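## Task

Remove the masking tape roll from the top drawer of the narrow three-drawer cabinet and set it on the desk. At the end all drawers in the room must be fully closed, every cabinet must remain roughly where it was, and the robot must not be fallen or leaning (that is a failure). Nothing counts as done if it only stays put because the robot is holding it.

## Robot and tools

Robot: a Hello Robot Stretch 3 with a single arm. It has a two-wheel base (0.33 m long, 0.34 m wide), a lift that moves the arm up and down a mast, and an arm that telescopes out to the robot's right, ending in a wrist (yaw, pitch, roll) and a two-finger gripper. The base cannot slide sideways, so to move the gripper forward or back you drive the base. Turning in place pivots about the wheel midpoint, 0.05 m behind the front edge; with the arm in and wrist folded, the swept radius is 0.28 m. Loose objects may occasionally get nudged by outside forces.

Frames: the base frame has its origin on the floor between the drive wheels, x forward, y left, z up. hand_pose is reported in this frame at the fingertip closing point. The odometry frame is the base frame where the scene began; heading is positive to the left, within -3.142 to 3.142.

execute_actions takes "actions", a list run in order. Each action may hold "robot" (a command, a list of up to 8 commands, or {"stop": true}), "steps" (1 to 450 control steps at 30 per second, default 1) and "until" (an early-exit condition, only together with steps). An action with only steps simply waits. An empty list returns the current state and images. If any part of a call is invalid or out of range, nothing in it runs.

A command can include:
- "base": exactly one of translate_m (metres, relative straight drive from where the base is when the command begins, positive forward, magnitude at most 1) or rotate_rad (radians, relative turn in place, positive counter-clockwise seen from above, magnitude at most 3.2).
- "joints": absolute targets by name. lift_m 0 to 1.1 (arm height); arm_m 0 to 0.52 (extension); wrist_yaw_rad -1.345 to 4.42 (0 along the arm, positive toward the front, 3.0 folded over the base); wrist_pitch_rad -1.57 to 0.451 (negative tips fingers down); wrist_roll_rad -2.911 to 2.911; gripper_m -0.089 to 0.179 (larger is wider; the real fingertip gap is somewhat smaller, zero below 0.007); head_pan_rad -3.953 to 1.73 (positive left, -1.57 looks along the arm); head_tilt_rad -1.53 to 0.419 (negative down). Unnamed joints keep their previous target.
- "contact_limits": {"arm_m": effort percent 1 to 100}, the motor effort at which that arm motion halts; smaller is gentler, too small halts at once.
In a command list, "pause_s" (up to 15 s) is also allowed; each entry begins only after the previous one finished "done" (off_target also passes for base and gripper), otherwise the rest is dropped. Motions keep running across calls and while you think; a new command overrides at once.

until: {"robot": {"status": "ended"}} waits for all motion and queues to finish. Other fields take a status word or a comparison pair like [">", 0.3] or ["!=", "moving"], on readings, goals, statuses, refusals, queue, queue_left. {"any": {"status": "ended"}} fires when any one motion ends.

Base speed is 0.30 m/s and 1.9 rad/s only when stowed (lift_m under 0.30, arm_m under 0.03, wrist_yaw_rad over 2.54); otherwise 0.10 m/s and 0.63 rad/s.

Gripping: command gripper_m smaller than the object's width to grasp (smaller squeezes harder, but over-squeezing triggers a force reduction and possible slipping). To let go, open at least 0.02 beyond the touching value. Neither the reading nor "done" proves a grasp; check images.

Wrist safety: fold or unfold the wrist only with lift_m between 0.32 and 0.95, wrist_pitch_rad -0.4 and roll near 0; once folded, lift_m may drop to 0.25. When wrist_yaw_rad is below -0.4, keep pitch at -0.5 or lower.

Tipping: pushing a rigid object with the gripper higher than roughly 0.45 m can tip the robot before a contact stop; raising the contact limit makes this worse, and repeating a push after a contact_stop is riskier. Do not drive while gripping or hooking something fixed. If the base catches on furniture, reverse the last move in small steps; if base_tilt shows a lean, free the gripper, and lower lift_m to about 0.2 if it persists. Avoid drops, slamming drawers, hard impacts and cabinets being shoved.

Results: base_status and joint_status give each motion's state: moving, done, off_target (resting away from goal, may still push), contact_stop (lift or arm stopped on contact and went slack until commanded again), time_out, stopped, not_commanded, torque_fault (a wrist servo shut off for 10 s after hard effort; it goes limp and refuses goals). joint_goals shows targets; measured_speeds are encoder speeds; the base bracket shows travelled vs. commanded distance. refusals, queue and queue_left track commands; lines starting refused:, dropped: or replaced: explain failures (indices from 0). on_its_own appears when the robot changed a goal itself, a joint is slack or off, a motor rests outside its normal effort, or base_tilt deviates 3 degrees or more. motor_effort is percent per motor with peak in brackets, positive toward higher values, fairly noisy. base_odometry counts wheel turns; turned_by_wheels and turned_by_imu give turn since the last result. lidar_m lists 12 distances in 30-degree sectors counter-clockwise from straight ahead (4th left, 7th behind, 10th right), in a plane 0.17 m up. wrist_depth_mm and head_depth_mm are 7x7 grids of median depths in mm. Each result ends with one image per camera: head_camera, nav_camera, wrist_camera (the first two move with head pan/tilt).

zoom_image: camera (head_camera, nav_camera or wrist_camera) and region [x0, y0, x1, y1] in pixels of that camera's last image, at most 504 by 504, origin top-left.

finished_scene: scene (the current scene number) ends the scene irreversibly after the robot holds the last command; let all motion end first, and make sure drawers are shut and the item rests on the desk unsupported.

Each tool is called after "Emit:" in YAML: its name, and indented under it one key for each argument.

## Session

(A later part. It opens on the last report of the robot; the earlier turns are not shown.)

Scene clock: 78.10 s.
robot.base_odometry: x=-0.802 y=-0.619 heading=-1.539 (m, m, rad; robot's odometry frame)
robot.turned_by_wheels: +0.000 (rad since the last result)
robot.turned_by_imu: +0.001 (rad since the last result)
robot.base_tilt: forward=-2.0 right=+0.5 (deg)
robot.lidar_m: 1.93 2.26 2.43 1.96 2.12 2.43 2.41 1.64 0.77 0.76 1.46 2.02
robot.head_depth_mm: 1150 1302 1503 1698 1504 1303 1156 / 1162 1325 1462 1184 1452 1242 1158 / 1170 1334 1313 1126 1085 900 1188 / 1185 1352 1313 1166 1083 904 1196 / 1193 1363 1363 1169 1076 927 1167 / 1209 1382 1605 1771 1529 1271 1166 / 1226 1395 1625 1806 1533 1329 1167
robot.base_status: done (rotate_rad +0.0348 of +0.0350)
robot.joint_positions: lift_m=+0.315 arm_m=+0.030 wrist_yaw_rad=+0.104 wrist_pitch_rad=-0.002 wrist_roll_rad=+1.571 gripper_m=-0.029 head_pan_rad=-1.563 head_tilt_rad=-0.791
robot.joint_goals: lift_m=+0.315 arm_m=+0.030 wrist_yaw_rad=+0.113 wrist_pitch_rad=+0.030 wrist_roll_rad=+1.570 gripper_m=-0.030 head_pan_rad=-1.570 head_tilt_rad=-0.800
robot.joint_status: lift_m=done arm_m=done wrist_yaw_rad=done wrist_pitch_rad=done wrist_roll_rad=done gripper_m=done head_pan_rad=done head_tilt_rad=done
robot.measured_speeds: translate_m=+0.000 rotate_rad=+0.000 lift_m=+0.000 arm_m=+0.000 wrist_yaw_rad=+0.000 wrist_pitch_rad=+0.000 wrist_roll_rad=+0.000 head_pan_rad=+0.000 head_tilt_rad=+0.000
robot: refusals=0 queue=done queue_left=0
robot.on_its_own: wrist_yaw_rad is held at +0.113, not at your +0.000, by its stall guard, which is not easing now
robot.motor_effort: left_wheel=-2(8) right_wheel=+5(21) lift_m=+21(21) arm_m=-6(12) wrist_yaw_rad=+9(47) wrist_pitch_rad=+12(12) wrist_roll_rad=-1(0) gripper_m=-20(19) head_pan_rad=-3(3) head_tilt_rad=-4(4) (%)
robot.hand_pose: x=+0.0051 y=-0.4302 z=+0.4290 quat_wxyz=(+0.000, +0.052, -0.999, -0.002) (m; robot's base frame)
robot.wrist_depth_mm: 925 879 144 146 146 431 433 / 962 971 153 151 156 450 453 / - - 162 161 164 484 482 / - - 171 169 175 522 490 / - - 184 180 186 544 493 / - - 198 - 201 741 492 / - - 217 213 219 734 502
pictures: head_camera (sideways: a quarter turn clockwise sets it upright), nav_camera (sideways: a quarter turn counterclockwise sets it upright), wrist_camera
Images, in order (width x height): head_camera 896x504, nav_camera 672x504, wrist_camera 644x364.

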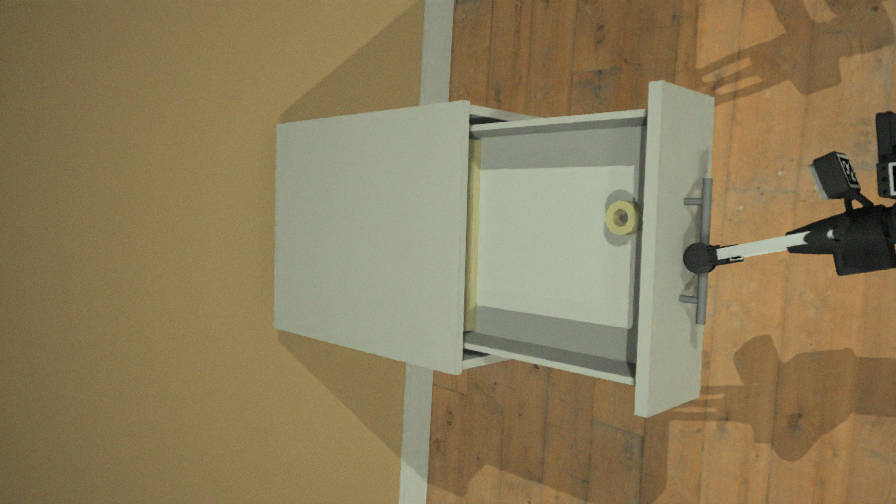

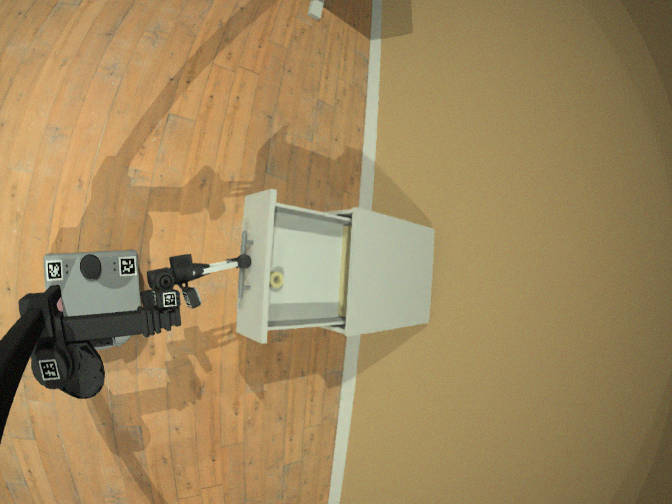

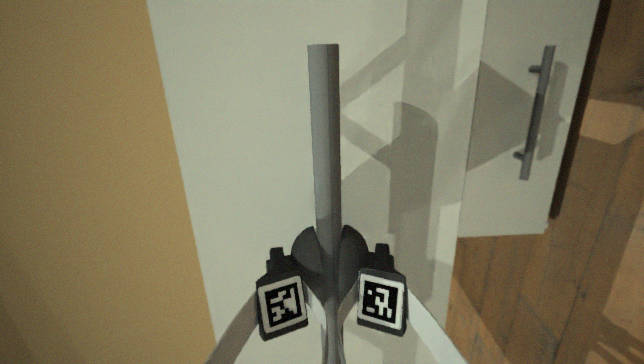

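Emit:
execute_actions:
  actions:
    - {"robot":[{"joints":{"gripper_m":0.09}},{"joints":{"arm_m":0.0,"wrist_yaw_rad":1.0}},{"joints":{"lift_m":0.72}},{"joints":{"wrist_yaw_rad":0.0,"wrist_roll_rad":0.0,"wrist_pitch_rad":-1.55,"gripper_m":0.11,"head_tilt_rad":-0.95}},{"joints":{"arm_m":0.3},"base":{"translate_m":-0.03}}],"steps":450,"until":{"robot":{"status":"ended"}}}

Scene clock: 97.67 s.
robot.base_odometry: x=-0.803 y=-0.589 heading=-1.539 (m, m, rad; robot's odometry frame)
robot.turned_by_wheels: +0.000 (rad since the last result)
robot.turned_by_imu: +0.003 (rad since the last result)
robot.base_tilt: forward=-2.0 right=+0.5 (deg)
robot.lidar_m: 1.96 2.29 2.44 1.96 2.12 2.39 2.38 1.64 0.77 0.76 1.46 2.05
robot.head_depth_mm: 1211 1403 1696 1603 1433 - - / 1225 1395 1661 - 1321 1238 1147 / 1237 1282 - 1099 970 1240 1154 / 1245 1288 1152 1077 937 1246 1140 / 1257 1294 1113 1125 999 1245 1125 / 1272 1492 1664 1507 1330 1248 1125 / 1287 1519 1763 1599 1398 1250 1128
robot.base_status: done (translate_m -0.0300 of -0.0300)
robot.joint_positions: lift_m=+0.720 arm_m=+0.300 wrist_yaw_rad=+0.000 wrist_pitch_rad=-1.544 wrist_roll_rad=+0.005 gripper_m=+0.110 head_pan_rad=-1.563 head_tilt_rad=-0.938
robot.joint_goals: lift_m=+0.720 arm_m=+0.300 wrist_yaw_rad=+0.000 wrist_pitch_rad=-1.550 wrist_roll_rad=+0.000 gripper_m=+0.110 head_pan_rad=-1.570 head_tilt_rad=-0.950
robot.joint_status: lift_m=done arm_m=done wrist_yaw_rad=done wrist_pitch_rad=done wrist_roll_rad=done gripper_m=done head_pan_rad=done head_tilt_rad=done
robot.measured_speeds: translate_m=+0.000 rotate_rad=+0.000 lift_m=+0.000 arm_m=+0.000 wrist_yaw_rad=+0.000 wrist_pitch_rad=+0.000 wrist_roll_rad=+0.000 head_pan_rad=+0.000 head_tilt_rad=+0.000
robot: refusals=0 queue=done queue_left=0
robot.motor_effort: left_wheel=-1(4) right_wheel=+3(5) lift_m=+31(29) arm_m=+5(4) wrist_yaw_rad=+0(9) wrist_pitch_rad=-2(12) wrist_roll_rad=-4(6) gripper_m=+1(86) head_pan_rad=-3(3) head_tilt_rad=-5(18) (%)
robot.hand_pose: x=-0.0216 y=-0.4274 z=+0.6016 quat_wxyz=(+0.505, +0.492, -0.508, -0.495) (m; robot's base frame)
robot.wrist_depth_mm: 688 360 369 365 371 709 714 / 721 372 374 369 367 721 718 / 742 351 382 379 380 741 716 / 746 741 286 328 310 748 759 / 745 751 764 771 775 754 783 / 783 789 792 763 762 781 783 / 805 801 811 - - 784 794
pictures: head_camera (sideways: a quarter turn clockwise sets it upright), nav_camera (sideways: a quarter turn counterclockwise sets it upright), wrist_camera
Images, in order (width x height): head_camera 896x504, nav_camera 672x504, wrist_camera 644x364.

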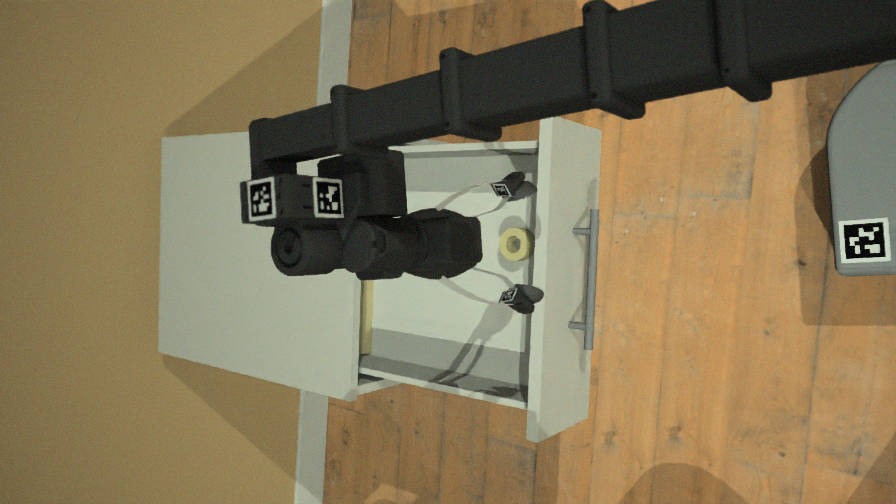

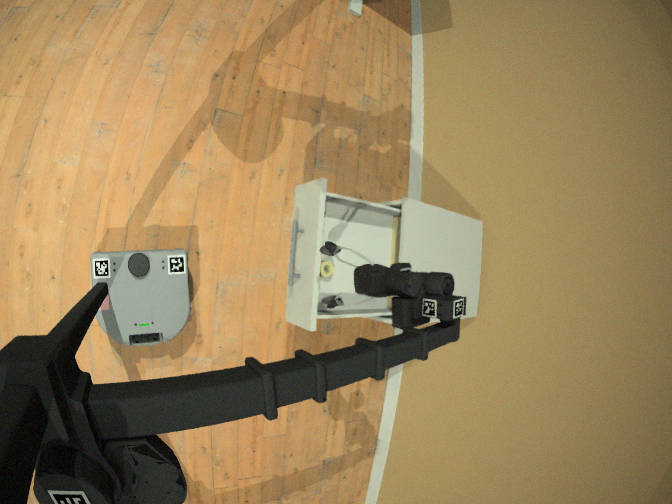

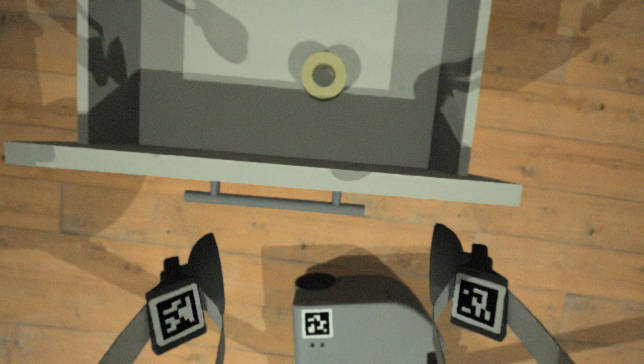

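Emit:
execute_actions:
  actions:
    - {"robot":[{"joints":{"arm_m":0.405,"gripper_m":0.09}},{"joints":{"lift_m":0.6}}],"steps":450,"until":{"robot":{"status":"ended"}}}

Scene clock: 104.90 s.
robot.base_odometry: x=-0.803 y=-0.589 heading=-1.539 (m, m, rad; robot's odometry frame)
robot.turned_by_wheels: +0.000 (rad since the last result)
robot.turned_by_imu: +0.001 (rad since the last result)
robot.base_tilt: forward=-2.0 right=+0.5 (deg)
robot.lidar_m: 1.96 2.29 2.43 1.96 2.13 2.40 2.38 1.64 0.77 0.76 1.46 2.05
robot.head_depth_mm: 1213 1408 1693 1576 1388 1234 1125 / 1222 1392 1679 1613 - - - / 1232 1282 - 1101 973 1241 1152 / 1256 1288 1137 1088 939 1243 1141 / 1259 1294 1116 1125 1042 1248 1122 / 1272 1490 1667 1508 1330 1252 1127 / 1287 1515 1765 1591 1404 1250 1125
robot.base_status: done (translate_m -0.0300 of -0.0300)
robot.joint_positions: lift_m=+0.600 arm_m=+0.405 wrist_yaw_rad=+0.000 wrist_pitch_rad=-1.544 wrist_roll_rad=+0.005 gripper_m=+0.090 head_pan_rad=-1.563 head_tilt_rad=-0.938
robot.joint_goals: lift_m=+0.600 arm_m=+0.405 wrist_yaw_rad=+0.000 wrist_pitch_rad=-1.550 wrist_roll_rad=+0.000 gripper_m=+0.090 head_pan_rad=-1.570 head_tilt_rad=-0.950
robot.joint_status: lift_m=done arm_m=done wrist_yaw_rad=done wrist_pitch_rad=done wrist_roll_rad=done gripper_m=done head_pan_rad=done head_tilt_rad=done
robot.measured_speeds: translate_m=+0.000 rotate_rad=+0.000 lift_m=+0.000 arm_m=+0.000 wrist_yaw_rad=+0.000 wrist_pitch_rad=+0.000 wrist_roll_rad=+0.000 head_pan_rad=+0.000 head_tilt_rad=+0.000
robot: refusals=0 queue=done queue_left=0
robot.motor_effort: left_wheel=+0(1) right_wheel=+3(3) lift_m=+20(32) arm_m=+5(7) wrist_yaw_rad=+0(0) wrist_pitch_rad=-2(3) wrist_roll_rad=-3(3) gripper_m=+1(77) head_pan_rad=-3(3) head_tilt_rad=-4(5) (%)
robot.hand_pose: x=-0.0216 y=-0.5324 z=+0.4822 quat_wxyz=(+0.505, +0.492, -0.508, -0.495) (m; robot's base frame)
robot.wrist_depth_mm: 241 254 253 256 254 252 193 / 244 260 259 260 259 255 200 / 248 265 262 263 263 253 629 / 254 269 268 266 271 246 637 / 256 274 276 275 274 240 660 / 238 256 270 279 277 220 650 / 186 188 190 206 212 204 683
pictures: head_camera (sideways: a quarter turn clockwise sets it upright), nav_camera (sideways: a quarter turn counterclockwise sets it upright), wrist_camera
Images, in order (width x height): head_camera 896x504, nav_camera 672x504, wrist_camera 644x364.

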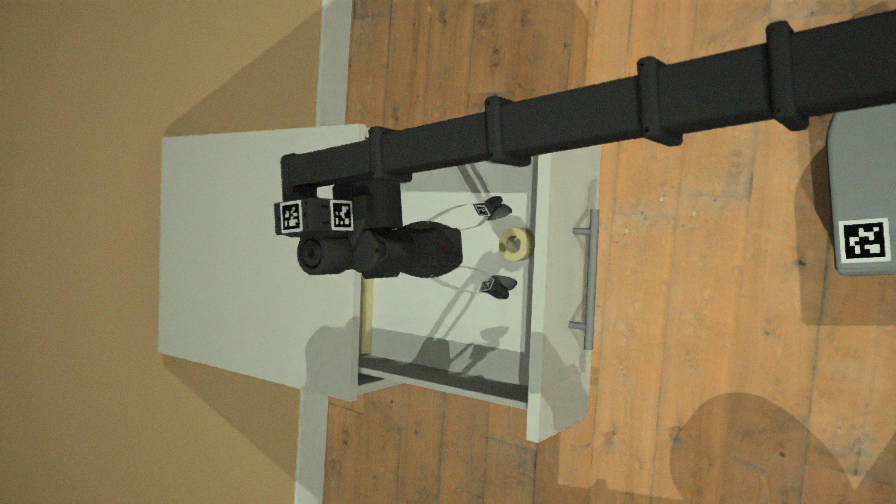

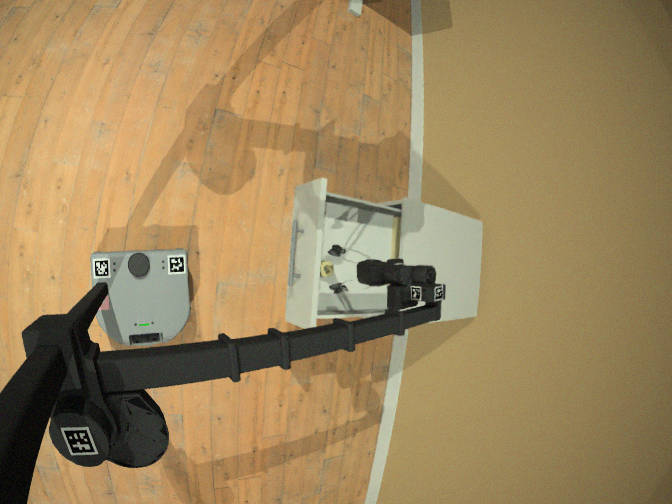

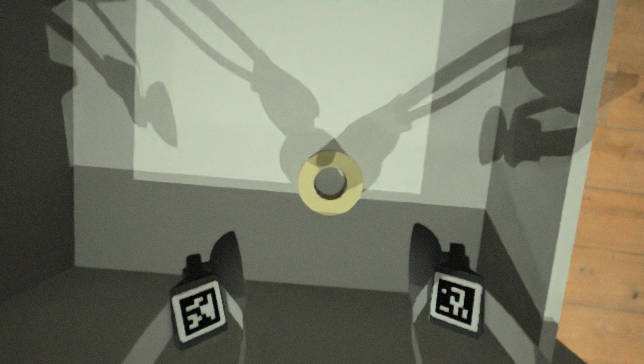

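Emit:
execute_actions:
  actions:
    - {"robot":[{"joints":{"arm_m":0.425}},{"joints":{"lift_m":0.55}}],"steps":450,"until":{"robot":{"status":"ended"}}}

Scene clock: 112.17 s.
robot.base_odometry: x=-0.803 y=-0.589 heading=-1.539 (m, m, rad; robot's odometry frame)
robot.turned_by_wheels: +0.000 (rad since the last result)
robot.turned_by_imu: +0.001 (rad since the last result)
robot.base_tilt: forward=-2.0 right=+0.6 (deg)
robot.lidar_m: 1.96 2.29 2.44 1.96 2.13 2.39 2.38 1.64 0.77 0.76 1.46 2.05
robot.head_depth_mm: 1213 1406 1687 1574 1387 1236 1115 / 1220 1398 1674 1572 1394 - - / 1235 1282 1132 1101 975 1242 1151 / 1247 1285 1135 1078 937 1238 1137 / 1260 1297 1121 1123 1041 1248 1129 / 1273 1489 1669 1493 1334 1248 1128 / 1286 1516 1766 1588 1403 1250 1128
robot.base_status: done (translate_m -0.0300 of -0.0300)
robot.joint_positions: lift_m=+0.550 arm_m=+0.425 wrist_yaw_rad=+0.000 wrist_pitch_rad=-1.544 wrist_roll_rad=+0.005 gripper_m=+0.090 head_pan_rad=-1.563 head_tilt_rad=-0.938
robot.joint_goals: lift_m=+0.550 arm_m=+0.425 wrist_yaw_rad=+0.000 wrist_pitch_rad=-1.550 wrist_roll_rad=+0.000 gripper_m=+0.090 head_pan_rad=-1.570 head_tilt_rad=-0.950
robot.joint_status: lift_m=done arm_m=done wrist_yaw_rad=done wrist_pitch_rad=done wrist_roll_rad=done gripper_m=done head_pan_rad=done head_tilt_rad=done
robot.measured_speeds: translate_m=+0.000 rotate_rad=+0.000 lift_m=+0.000 arm_m=+0.000 wrist_yaw_rad=+0.000 wrist_pitch_rad=+0.000 wrist_roll_rad=+0.000 head_pan_rad=+0.000 head_tilt_rad=+0.000
robot: refusals=0 queue=done queue_left=0
robot.motor_effort: left_wheel=-1(1) right_wheel=+3(3) lift_m=+20(20) arm_m=+5(5) wrist_yaw_rad=+0(0) wrist_pitch_rad=-2(2) wrist_roll_rad=-3(3) gripper_m=+0(0) head_pan_rad=-2(3) head_tilt_rad=-4(5) (%)
robot.hand_pose: x=-0.0216 y=-0.5524 z=+0.4322 quat_wxyz=(+0.505, +0.492, -0.508, -0.495) (m; robot's base frame)
robot.wrist_depth_mm: 206 206 207 207 207 208 176 / 210 210 211 213 211 212 173 / 215 216 213 215 216 217 170 / 218 219 218 218 221 217 168 / 223 223 222 202 224 224 165 / 226 227 230 228 228 223 163 / 213 221 221 230 233 227 160
pictures: head_camera (sideways: a quarter turn clockwise sets it upright), nav_camera (sideways: a quarter turn counterclockwise sets it upright), wrist_camera
Images, in order (width x height): head_camera 896x504, nav_camera 672x504, wrist_camera 644x364.

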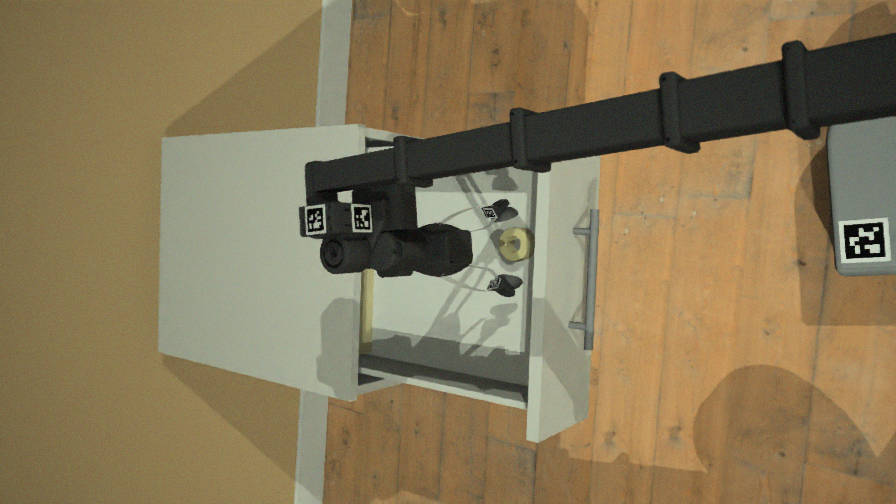

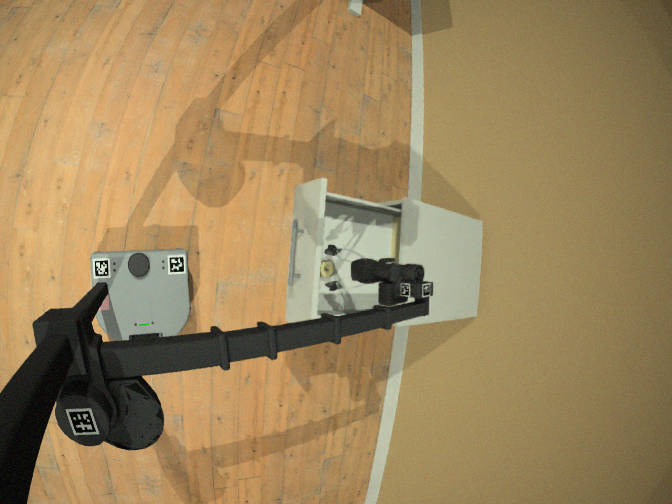

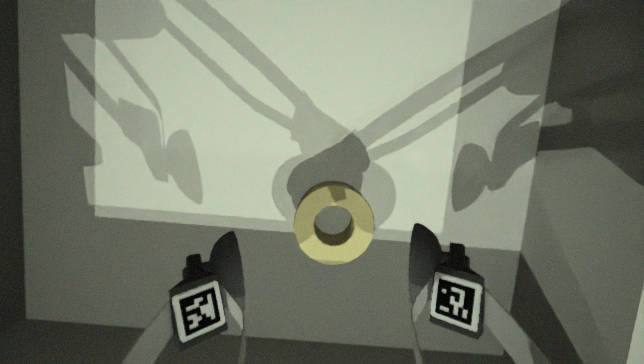

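Emit:
execute_actions:
  actions:
    - {"robot":{"joints":{"lift_m":0.525}},"steps":450,"until":{"robot":{"status":"ended"}}}

Scene clock: 115.53 s.
robot.base_odometry: x=-0.803 y=-0.589 heading=-1.539 (m, m, rad; robot's odometry frame)
robot.turned_by_wheels: +0.000 (rad since the last result)
robot.turned_by_imu: +0.001 (rad since the last result)
robot.base_tilt: forward=-2.0 right=+0.6 (deg)
robot.lidar_m: 1.96 2.29 2.44 1.96 2.13 2.39 2.38 1.64 0.77 0.76 1.46 2.05
robot.head_depth_mm: 1210 1415 1696 1568 1385 1239 1115 / 1224 1397 1665 1579 1398 - - / 1237 1280 1111 1098 974 1238 1153 / 1249 1286 1108 1080 937 1242 1138 / 1257 1294 1114 1125 998 1246 1119 / 1273 1491 1676 1502 1328 1247 1127 / 1293 1517 1756 1597 1400 1247 1130
robot.base_status: done (translate_m -0.0300 of -0.0300)
robot.joint_positions: lift_m=+0.525 arm_m=+0.425 wrist_yaw_rad=+0.000 wrist_pitch_rad=-1.544 wrist_roll_rad=+0.005 gripper_m=+0.090 head_pan_rad=-1.563 head_tilt_rad=-0.938
robot.joint_goals: lift_m=+0.525 arm_m=+0.425 wrist_yaw_rad=+0.000 wrist_pitch_rad=-1.550 wrist_roll_rad=+0.000 gripper_m=+0.090 head_pan_rad=-1.570 head_tilt_rad=-0.950
robot.joint_status: lift_m=done arm_m=done wrist_yaw_rad=done wrist_pitch_rad=done wrist_roll_rad=done gripper_m=done head_pan_rad=done head_tilt_rad=done
robot.measured_speeds: translate_m=+0.000 rotate_rad=+0.000 lift_m=+0.000 arm_m=+0.000 wrist_yaw_rad=+0.000 wrist_pitch_rad=+0.000 wrist_roll_rad=+0.000 head_pan_rad=+0.000 head_tilt_rad=+0.000
robot: refusals=0 queue=done queue_left=0
robot.motor_effort: left_wheel=-1(1) right_wheel=+3(3) lift_m=+20(20) arm_m=+5(5) wrist_yaw_rad=+0(0) wrist_pitch_rad=-3(2) wrist_roll_rad=-3(3) gripper_m=+0(0) head_pan_rad=-3(3) head_tilt_rad=-5(5) (%)
robot.hand_pose: x=-0.0216 y=-0.5524 z=+0.4072 quat_wxyz=(+0.505, +0.492, -0.508, -0.495) (m; robot's base frame)
robot.wrist_depth_mm: 183 183 183 184 184 183 175 / 186 187 188 188 188 188 173 / 190 190 190 192 191 191 170 / 194 194 193 192 194 195 168 / 198 197 198 175 198 198 166 / 201 201 202 202 202 202 163 / 205 205 206 207 208 207 161
pictures: head_camera (sideways: a quarter turn clockwise sets it upright), nav_camera (sideways: a quarter turn counterclockwise sets it upright), wrist_camera
Images, in order (width x height): head_camera 896x504, nav_camera 672x504, wrist_camera 644x364.

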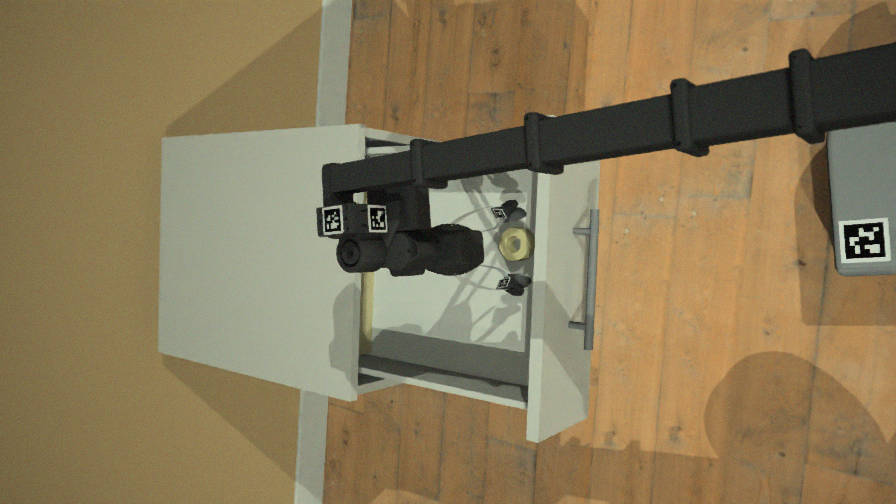

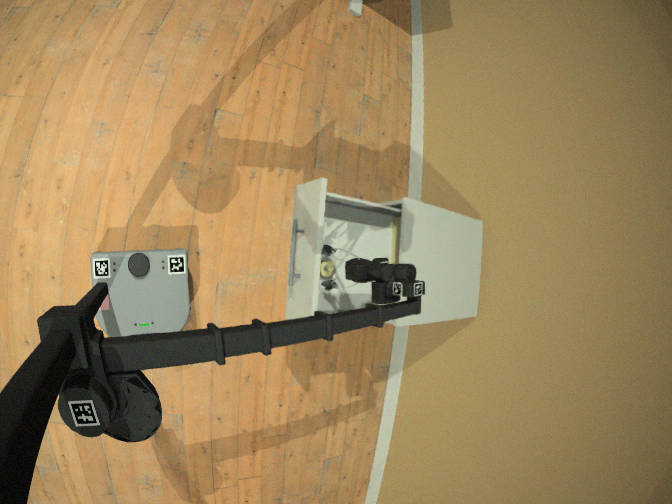

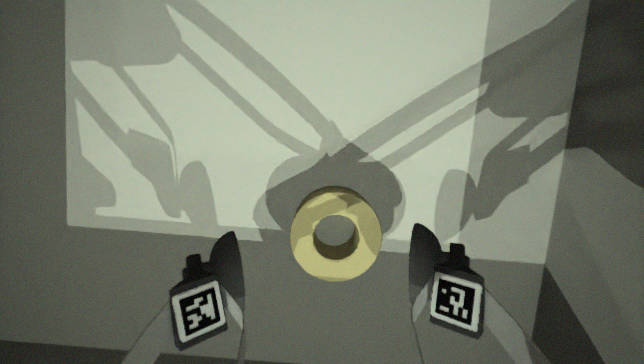

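Emit:
execute_actions:
  actions:
    - {"robot":{"joints":{"lift_m":0.503}},"steps":450,"until":{"robot":{"status":"ended"}}}

Scene clock: 117.87 s.
robot.base_odometry: x=-0.803 y=-0.589 heading=-1.539 (m, m, rad; robot's odometry frame)
robot.turned_by_wheels: +0.000 (rad since the last result)
robot.turned_by_imu: +0.000 (rad since the last result)
robot.base_tilt: forward=-2.0 right=+0.5 (deg)
robot.lidar_m: 1.96 2.29 2.44 1.96 2.12 2.40 2.38 1.63 0.77 0.76 1.46 2.05
robot.head_depth_mm: 1207 1406 1690 1571 1382 1234 1118 / 1221 1392 1661 1572 1392 1254 - / 1235 1290 1110 1077 974 1239 1152 / 1251 1290 1115 1081 936 1240 1139 / 1266 1291 1112 1127 1001 1246 1125 / 1273 1487 1668 1501 1330 1254 1128 / 1279 1524 1753 1594 1399 1248 1130
robot.base_status: done (translate_m -0.0300 of -0.0300)
robot.joint_positions: lift_m=+0.504 arm_m=+0.425 wrist_yaw_rad=+0.000 wrist_pitch_rad=-1.546 wrist_roll_rad=+0.005 gripper_m=+0.090 head_pan_rad=-1.563 head_tilt_rad=-0.938
robot.joint_goals: lift_m=+0.504 arm_m=+0.425 wrist_yaw_rad=+0.000 wrist_pitch_rad=-1.550 wrist_roll_rad=+0.000 gripper_m=+0.090 head_pan_rad=-1.570 head_tilt_rad=-0.950
robot.joint_status: lift_m=contact_stop arm_m=done wrist_yaw_rad=done wrist_pitch_rad=done wrist_roll_rad=done gripper_m=done head_pan_rad=done head_tilt_rad=done
robot.measured_speeds: translate_m=+0.000 rotate_rad=+0.000 lift_m=+0.002 arm_m=+0.000 wrist_yaw_rad=+0.000 wrist_pitch_rad=+0.000 wrist_roll_rad=+0.000 head_pan_rad=+0.000 head_tilt_rad=+0.000
robot: refusals=0 queue=dropped queue_left=0
robot.on_its_own: lift_m is slack since a contact_stop, until your next command for it
robot.motor_effort: left_wheel=-1(1) right_wheel=+3(3) lift_m=+23(27) arm_m=+5(5) wrist_yaw_rad=+0(1) wrist_pitch_rad=-1(2) wrist_roll_rad=-3(3) gripper_m=-1(1) head_pan_rad=-3(3) head_tilt_rad=-5(5) (%)
robot.hand_pose: x=-0.0216 y=-0.5517 z=+0.3857 quat_wxyz=(+0.505, +0.493, -0.507, -0.496) (m; robot's base frame)
robot.wrist_depth_mm: 164 164 166 165 163 165 164 / 168 168 168 167 168 168 167 / 170 170 171 171 171 171 170 / 173 173 175 173 174 174 168 / 177 177 177 154 177 177 166 / 181 181 182 160 181 181 163 / 184 185 185 185 185 185 161
pictures: head_camera (sideways: a quarter turn clockwise sets it upright), nav_camera (sideways: a quarter turn counterclockwise sets it upright), wrist_camera
Images, in order (width x height): head_camera 896x504, nav_camera 672x504, wrist_camera 644x364.

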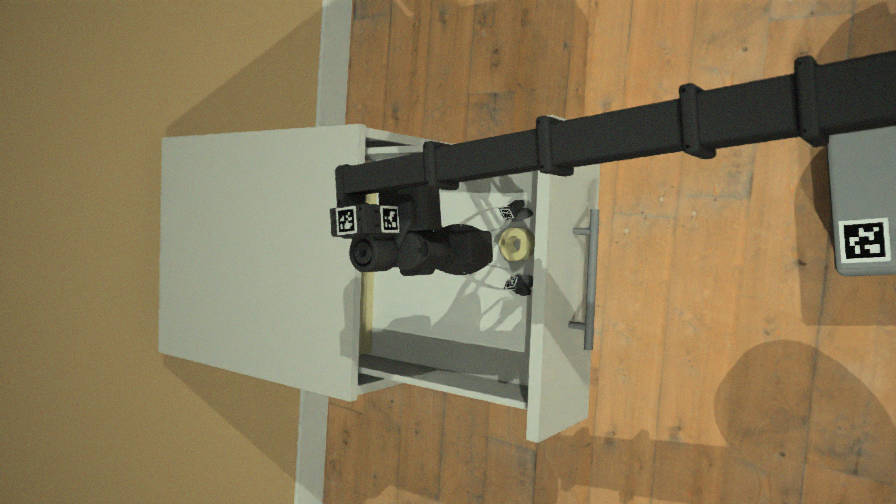

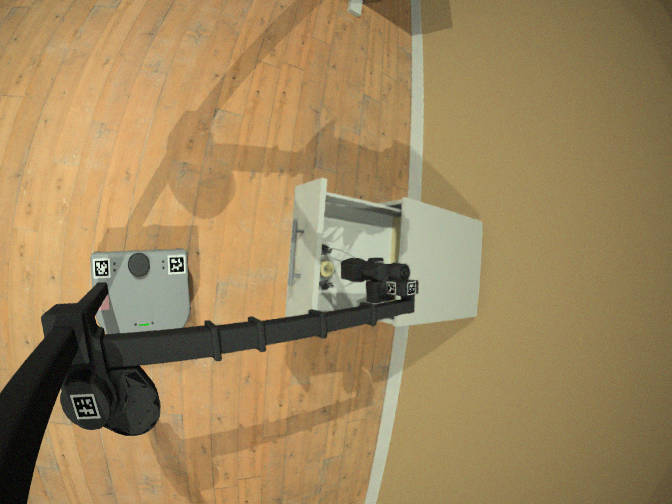

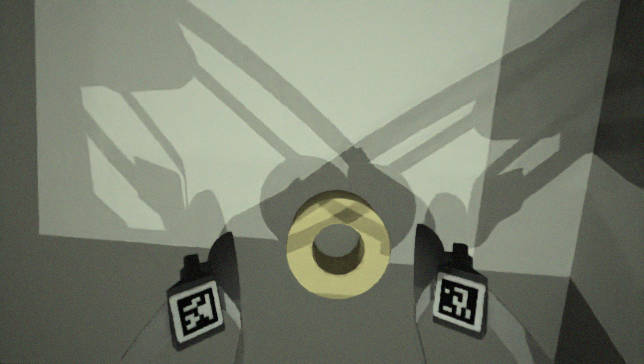

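Touching the floor. Raise slightly and close.

Emit:
execute_actions:
  actions:
    - {"robot":[{"joints":{"lift_m":0.512}},{"joints":{"gripper_m":0.02}}],"steps":120,"until":{"robot":{"status":"ended"}}}
    - {"steps":20}
    - {"robot":{"joints":{"lift_m":0.56}},"steps":120,"until":{"robot":{"status":"ended"}}}

Scene clock: 122.80 s.
robot.base_odometry: x=-0.803 y=-0.589 heading=-1.539 (m, m, rad; robot's odometry frame)
robot.turned_by_wheels: +0.000 (rad since the last result)
robot.turned_by_imu: +0.001 (rad since the last result)
robot.base_tilt: forward=-2.0 right=+0.5 (deg)
robot.lidar_m: 1.95 2.29 2.44 1.96 2.12 2.40 2.38 1.63 0.77 0.76 1.46 2.05
robot.head_depth_mm: 1216 1415 1689 1570 1380 1235 1124 / 1224 1395 1671 1573 1400 - - / 1229 1283 1136 1101 974 1246 1151 / 1248 1290 1138 1103 935 1245 1137 / 1263 1296 1114 1122 958 1244 1122 / 1278 1485 1671 1506 1330 1245 1124 / 1287 1519 1768 1596 1396 1249 1125
robot.base_status: done (translate_m -0.0300 of -0.0300)
robot.joint_positions: lift_m=+0.560 arm_m=+0.425 wrist_yaw_rad=+0.000 wrist_pitch_rad=-1.547 wrist_roll_rad=+0.005 gripper_m=+0.021 head_pan_rad=-1.563 head_tilt_rad=-0.938
robot.joint_goals: lift_m=+0.560 arm_m=+0.425 wrist_yaw_rad=+0.000 wrist_pitch_rad=-1.550 wrist_roll_rad=+0.000 gripper_m=+0.020 head_pan_rad=-1.570 head_tilt_rad=-0.950
robot.joint_status: lift_m=done arm_m=done wrist_yaw_rad=done wrist_pitch_rad=done wrist_roll_rad=done gripper_m=done head_pan_rad=done head_tilt_rad=done
robot.measured_speeds: translate_m=+0.000 rotate_rad=+0.000 lift_m=+0.000 arm_m=+0.000 wrist_yaw_rad=+0.000 wrist_pitch_rad=+0.000 wrist_roll_rad=+0.000 head_pan_rad=+0.000 head_tilt_rad=+0.000
robot: refusals=0 queue=done queue_left=0
robot.motor_effort: left_wheel=-1(1) right_wheel=+3(3) lift_m=+31(31) arm_m=+5(5) wrist_yaw_rad=+0(0) wrist_pitch_rad=-1(2) wrist_roll_rad=-3(3) gripper_m=-12(89) head_pan_rad=-3(3) head_tilt_rad=-5(5) (%)
robot.hand_pose: x=-0.0216 y=-0.5517 z=+0.4417 quat_wxyz=(+0.505, +0.493, -0.507, -0.496) (m; robot's base frame)
robot.wrist_depth_mm: 215 214 217 216 218 216 176 / 218 219 221 220 220 219 173 / 224 222 224 224 224 224 171 / 228 227 229 228 229 230 168 / 230 232 232 161 231 231 165 / 237 237 237 236 237 236 163 / 213 220 218 240 238 220 167
pictures: head_camera (sideways: a quarter turn clockwise sets it upright), nav_camera (sideways: a quarter turn counterclockwise sets it upright), wrist_camera
Images, in order (width x height): head_camera 896x504, nav_camera 672x504, wrist_camera 644x364.

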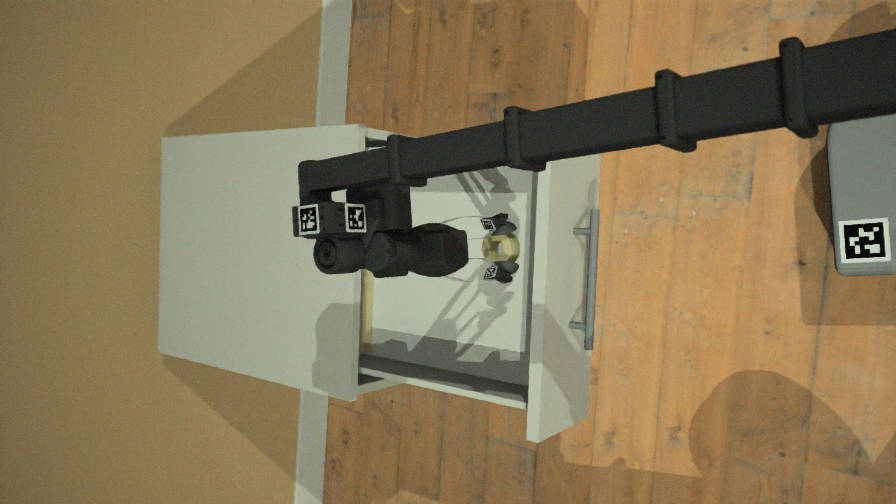

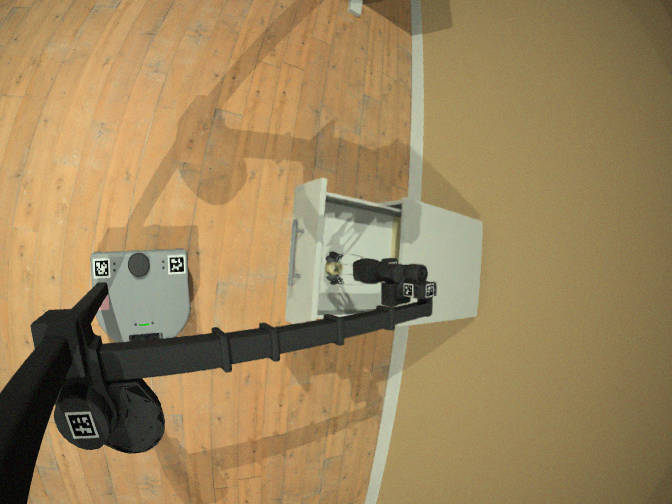

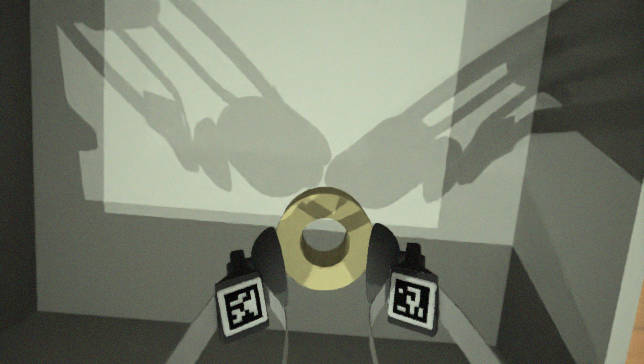

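Emit:
execute_actions:
  actions:
    - {"robot":[{"joints":{"lift_m":0.72}},{"joints":{"arm_m":0.0,"lift_m":0.95,"head_pan_rad":-0.8,"head_tilt_rad":-0.5},"base":{"translate_m":0.6}}],"steps":450,"until":{"robot":{"status":"ended"}}}

Scene clock: 141.80 s.
robot.base_odometry: x=-0.783 y=-1.188 heading=-1.539 (m, m, rad; robot's odometry frame)
robot.turned_by_wheels: +0.000 (rad since the last result)
robot.turned_by_imu: +0.003 (rad since the last result)
robot.base_tilt: forward=-2.0 right=+0.5 (deg)
robot.lidar_m: 1.36 1.82 1.88 2.33 2.07 2.98 2.97 1.06 0.89 1.42 1.57 1.57
robot.head_depth_mm: 1422 1519 1640 1774 1866 1575 1304 / 1555 1673 1812 1978 1974 1578 1316 / 1711 1847 1998 2238 1991 1587 1319 / 1885 2062 2171 2427 1992 1591 1322 / 1850 1985 1802 1741 1941 1597 1334 / 1722 1846 1832 1331 2013 1610 1336 / 1612 1729 1755 1221 2033 1607 1344
robot.base_status: done (translate_m +0.6000 of +0.6000)
robot.joint_positions: lift_m=+0.950 arm_m=+0.000 wrist_yaw_rad=+0.001 wrist_pitch_rad=-1.547 wrist_roll_rad=+0.003 gripper_m=+0.021 head_pan_rad=-0.807 head_tilt_rad=-0.507
robot.joint_goals: lift_m=+0.950 arm_m=+0.000 wrist_yaw_rad=+0.000 wrist_pitch_rad=-1.550 wrist_roll_rad=+0.000 gripper_m=+0.020 head_pan_rad=-0.800 head_tilt_rad=-0.500
robot.joint_status: lift_m=done arm_m=done wrist_yaw_rad=done wrist_pitch_rad=done wrist_roll_rad=done gripper_m=done head_pan_rad=done head_tilt_rad=done
robot.measured_speeds: translate_m=+0.000 rotate_rad=+0.000 lift_m=+0.000 arm_m=+0.000 wrist_yaw_rad=+0.000 wrist_pitch_rad=+0.000 wrist_roll_rad=+0.000 head_pan_rad=+0.000 head_tilt_rad=+0.000
robot: refusals=0 queue=done queue_left=0
robot.motor_effort: left_wheel=-1(3) right_wheel=+2(8) lift_m=+31(33) arm_m=-6(9) wrist_yaw_rad=-2(0) wrist_pitch_rad=-1(1) wrist_roll_rad=-1(3) gripper_m=-12(11) head_pan_rad=+3(41) head_tilt_rad=+3(26) (%)
robot.hand_pose: x=-0.0216 y=-0.1274 z=+0.8317 quat_wxyz=(+0.505, +0.493, -0.506, -0.495) (m; robot's base frame)
robot.wrist_depth_mm: 919 883 902 909 926 902 914 / 917 919 956 947 911 964 950 / 963 954 954 961 959 956 944 / 960 - 983 168 - - - / - - - 160 - - - / - - - 165 - - - / - - - - - - -
pictures: head_camera (sideways: a quarter turn clockwise sets it upright), nav_camera (sideways: a quarter turn counterclockwise sets it upright), wrist_camera
Images, in order (width x height): head_camera 896x504, nav_camera 672x504, wrist_camera 644x364.

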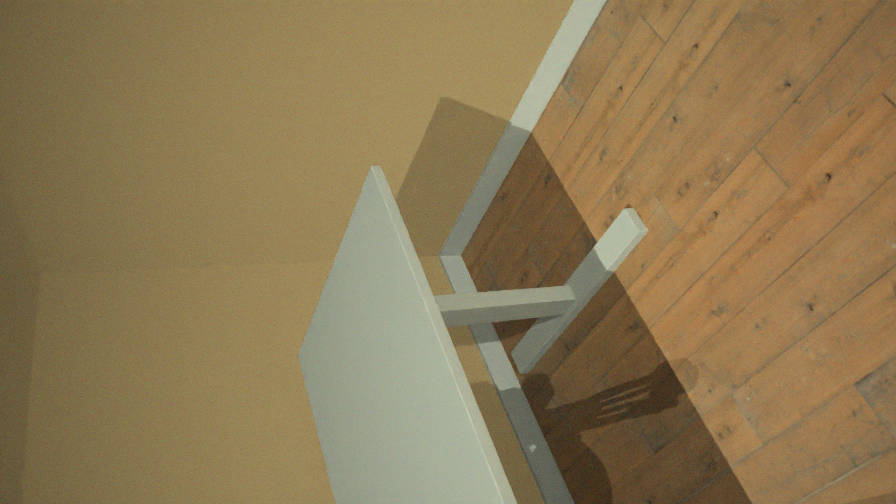

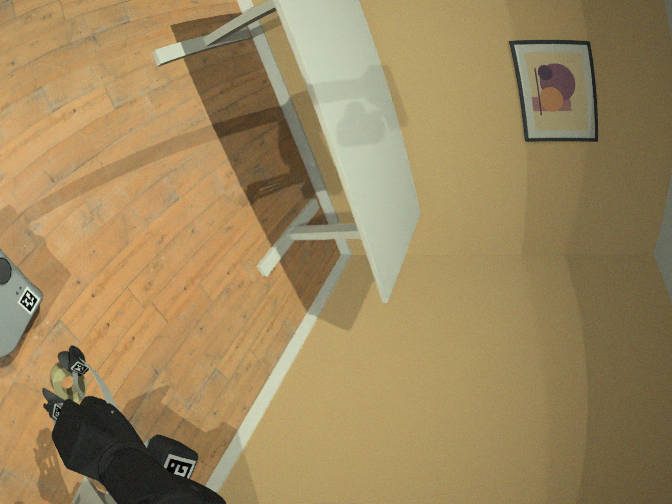

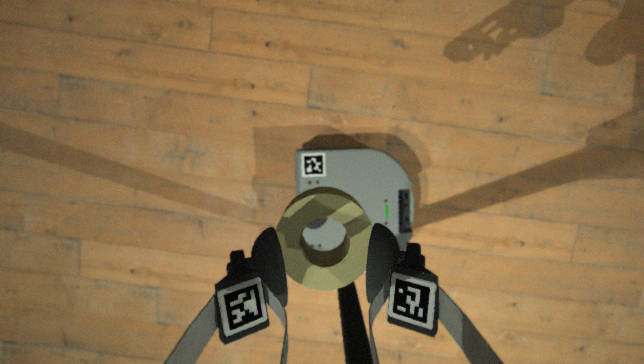

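Emit:
execute_actions:
  actions:
    - {"robot":[{"base":{"translate_m":0.3}},{"base":{"rotate_rad":1.55},"joints":{"head_pan_rad":-1.57,"head_tilt_rad":-0.8}},{"base":{"translate_m":-0.3},"joints":{"arm_m":0.5}}],"steps":450,"until":{"robot":{"status":"ended"}}}

Scene clock: 159.43 s.
robot.base_odometry: x=-1.074 y=-1.492 heading=+0.011 (m, m, rad; robot's odometry frame)
robot.turned_by_wheels: +1.550 (rad since the last result)
robot.turned_by_imu: +1.542 (rad since the last result)
robot.base_tilt: forward=-2.0 right=+0.5 (deg)
robot.lidar_m: 2.57 2.45 3.34 2.99 0.86 1.01 1.18 1.28 1.15 1.44 1.14 1.86
robot.head_depth_mm: 1211 - 932 1652 1510 1305 1153 / - 1171 964 1659 1514 1317 1153 / - 1248 966 1664 1525 1319 1161 / - - 971 1669 1525 1317 1164 / 1287 1263 977 1679 1521 1319 1163 / 1299 1271 983 1727 1534 1325 1164 / 1314 1280 982 1494 1513 1331 1171
robot.base_status: done (translate_m -0.3000 of -0.3000)
robot.joint_positions: lift_m=+0.950 arm_m=+0.500 wrist_yaw_rad=-0.001 wrist_pitch_rad=-1.547 wrist_roll_rad=+0.003 gripper_m=+0.021 head_pan_rad=-1.563 head_tilt_rad=-0.790
robot.joint_goals: lift_m=+0.950 arm_m=+0.500 wrist_yaw_rad=+0.000 wrist_pitch_rad=-1.550 wrist_roll_rad=+0.000 gripper_m=+0.020 head_pan_rad=-1.570 head_tilt_rad=-0.800
robot.joint_status: lift_m=done arm_m=done wrist_yaw_rad=done wrist_pitch_rad=done wrist_roll_rad=done gripper_m=done head_pan_rad=done head_tilt_rad=done
robot.measured_speeds: translate_m=+0.000 rotate_rad=+0.000 lift_m=+0.000 arm_m=+0.000 wrist_yaw_rad=+0.000 wrist_pitch_rad=+0.000 wrist_roll_rad=+0.000 head_pan_rad=+0.000 head_tilt_rad=+0.000
robot: refusals=0 queue=done queue_left=0
robot.motor_effort: left_wheel=-1(6) right_wheel=+3(8) lift_m=+31(32) arm_m=+5(4) wrist_yaw_rad=+1(0) wrist_pitch_rad=-1(1) wrist_roll_rad=-2(2) gripper_m=-12(11) head_pan_rad=-3(39) head_tilt_rad=-4(22) (%)
robot.hand_pose: x=-0.0216 y=-0.6266 z=+0.8317 quat_wxyz=(+0.505, +0.493, -0.507, -0.495) (m; robot's base frame)
robot.wrist_depth_mm: 255 256 255 256 256 254 255 / 258 260 259 261 261 260 261 / 264 263 265 264 265 266 265 / 964 926 970 268 269 271 272 / - - - 160 - - - / - - - 164 - - - / - - - - - - -
pictures: head_camera (sideways: a quarter turn clockwise sets it upright), nav_camera (sideways: a quarter turn counterclockwise sets it upright), wrist_camera
Images, in order (width x height): head_camera 896x504, nav_camera 672x504, wrist_camera 644x364.

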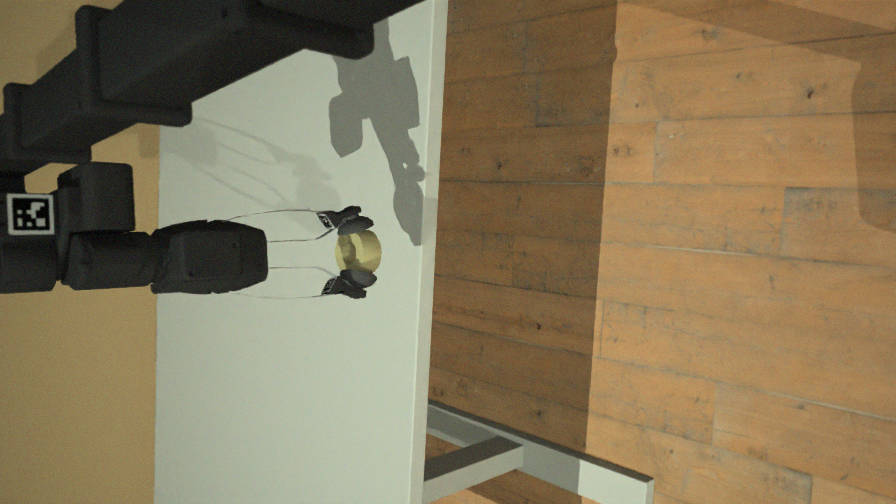

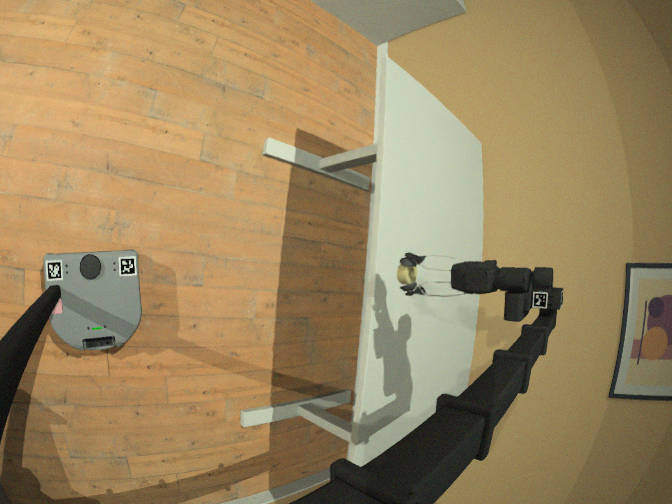

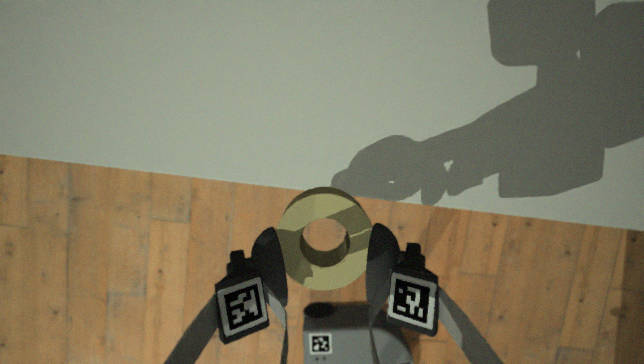

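Emit:
execute_actions:
  actions:
    - {"robot":[{"joints":{"arm_m":0.52,"wrist_pitch_rad":-1.2}},{"joints":{"lift_m":0.87}}],"steps":450,"until":{"robot":{"status":"ended"}}}

Scene clock: 164.43 s.
robot.base_odometry: x=-1.074 y=-1.492 heading=+0.011 (m, m, rad; robot's odometry frame)
robot.turned_by_wheels: +0.000 (rad since the last result)
robot.turned_by_imu: +0.001 (rad since the last result)
robot.base_tilt: forward=-2.0 right=+0.6 (deg)
robot.lidar_m: 2.58 2.46 3.32 2.99 0.86 1.00 1.18 1.28 1.15 1.44 1.14 1.86
robot.head_depth_mm: 1248 1232 1022 - 1478 1303 1153 / 1256 - - 1662 1510 1308 1151 / 1229 1153 963 1668 1526 1315 1164 / 1247 - 912 1666 1533 1315 1162 / 1285 1257 972 1674 1524 1317 1166 / 1294 1264 976 1717 1528 1326 1169 / 1312 1275 982 1495 1518 1326 1169
robot.base_status: done (translate_m -0.3000 of -0.3000)
robot.joint_positions: lift_m=+0.870 arm_m=+0.520 wrist_yaw_rad=-0.001 wrist_pitch_rad=-1.209 wrist_roll_rad=+0.003 gripper_m=+0.021 head_pan_rad=-1.563 head_tilt_rad=-0.790
robot.joint_goals: lift_m=+0.870 arm_m=+0.520 wrist_yaw_rad=+0.000 wrist_pitch_rad=-1.200 wrist_roll_rad=+0.000 gripper_m=+0.020 head_pan_rad=-1.570 head_tilt_rad=-0.800
robot.joint_status: lift_m=done arm_m=done wrist_yaw_rad=done wrist_pitch_rad=done wrist_roll_rad=done gripper_m=done head_pan_rad=done head_tilt_rad=done
robot.measured_speeds: translate_m=+0.000 rotate_rad=+0.000 lift_m=+0.000 arm_m=+0.000 wrist_yaw_rad=+0.000 wrist_pitch_rad=+0.000 wrist_roll_rad=+0.000 head_pan_rad=+0.000 head_tilt_rad=+0.000
robot: refusals=0 queue=done queue_left=0
robot.motor_effort: left_wheel=+0(2) right_wheel=+3(3) lift_m=+21(26) arm_m=+5(5) wrist_yaw_rad=+0(1) wrist_pitch_rad=+3(2) wrist_roll_rad=-2(2) gripper_m=-11(12) head_pan_rad=-3(3) head_tilt_rad=-4(4) (%)
robot.hand_pose: x=-0.0217 y=-0.7326 z=+0.7608 quat_wxyz=(+0.581, +0.401, -0.582, -0.403) (m; robot's base frame)
robot.wrist_depth_mm: 240 240 239 236 238 236 235 / 232 231 230 229 229 228 229 / 224 223 223 222 219 220 219 / 215 214 216 214 212 212 211 / 209 208 206 160 208 205 204 / 202 201 200 197 200 197 198 / 194 195 193 194 192 193 191
pictures: head_camera (sideways: a quarter turn clockwise sets it upright), nav_camera (sideways: a quarter turn counterclockwise sets it upright), wrist_camera
Images, in order (width x height): head_camera 896x504, nav_camera 672x504, wrist_camera 644x364.

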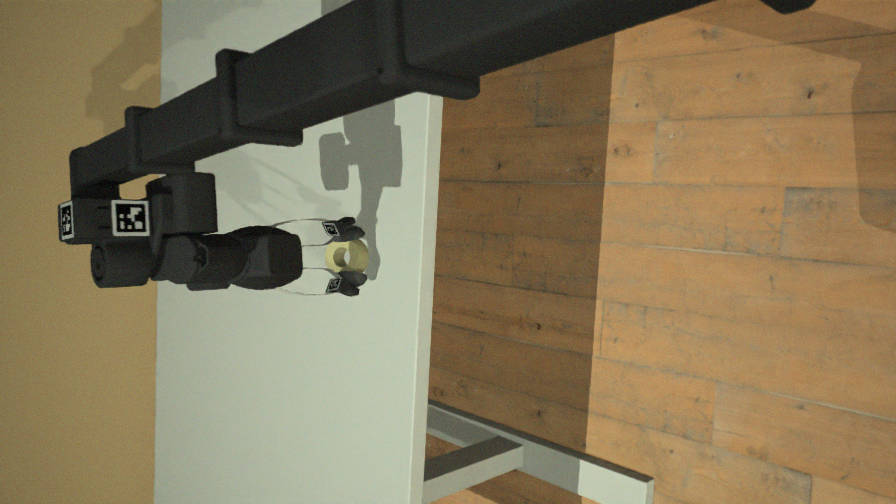

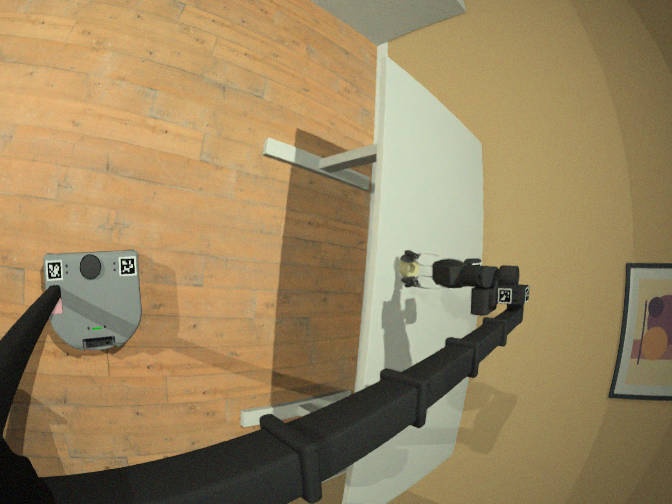

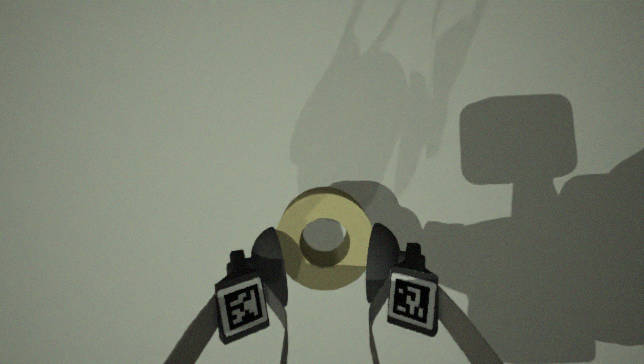

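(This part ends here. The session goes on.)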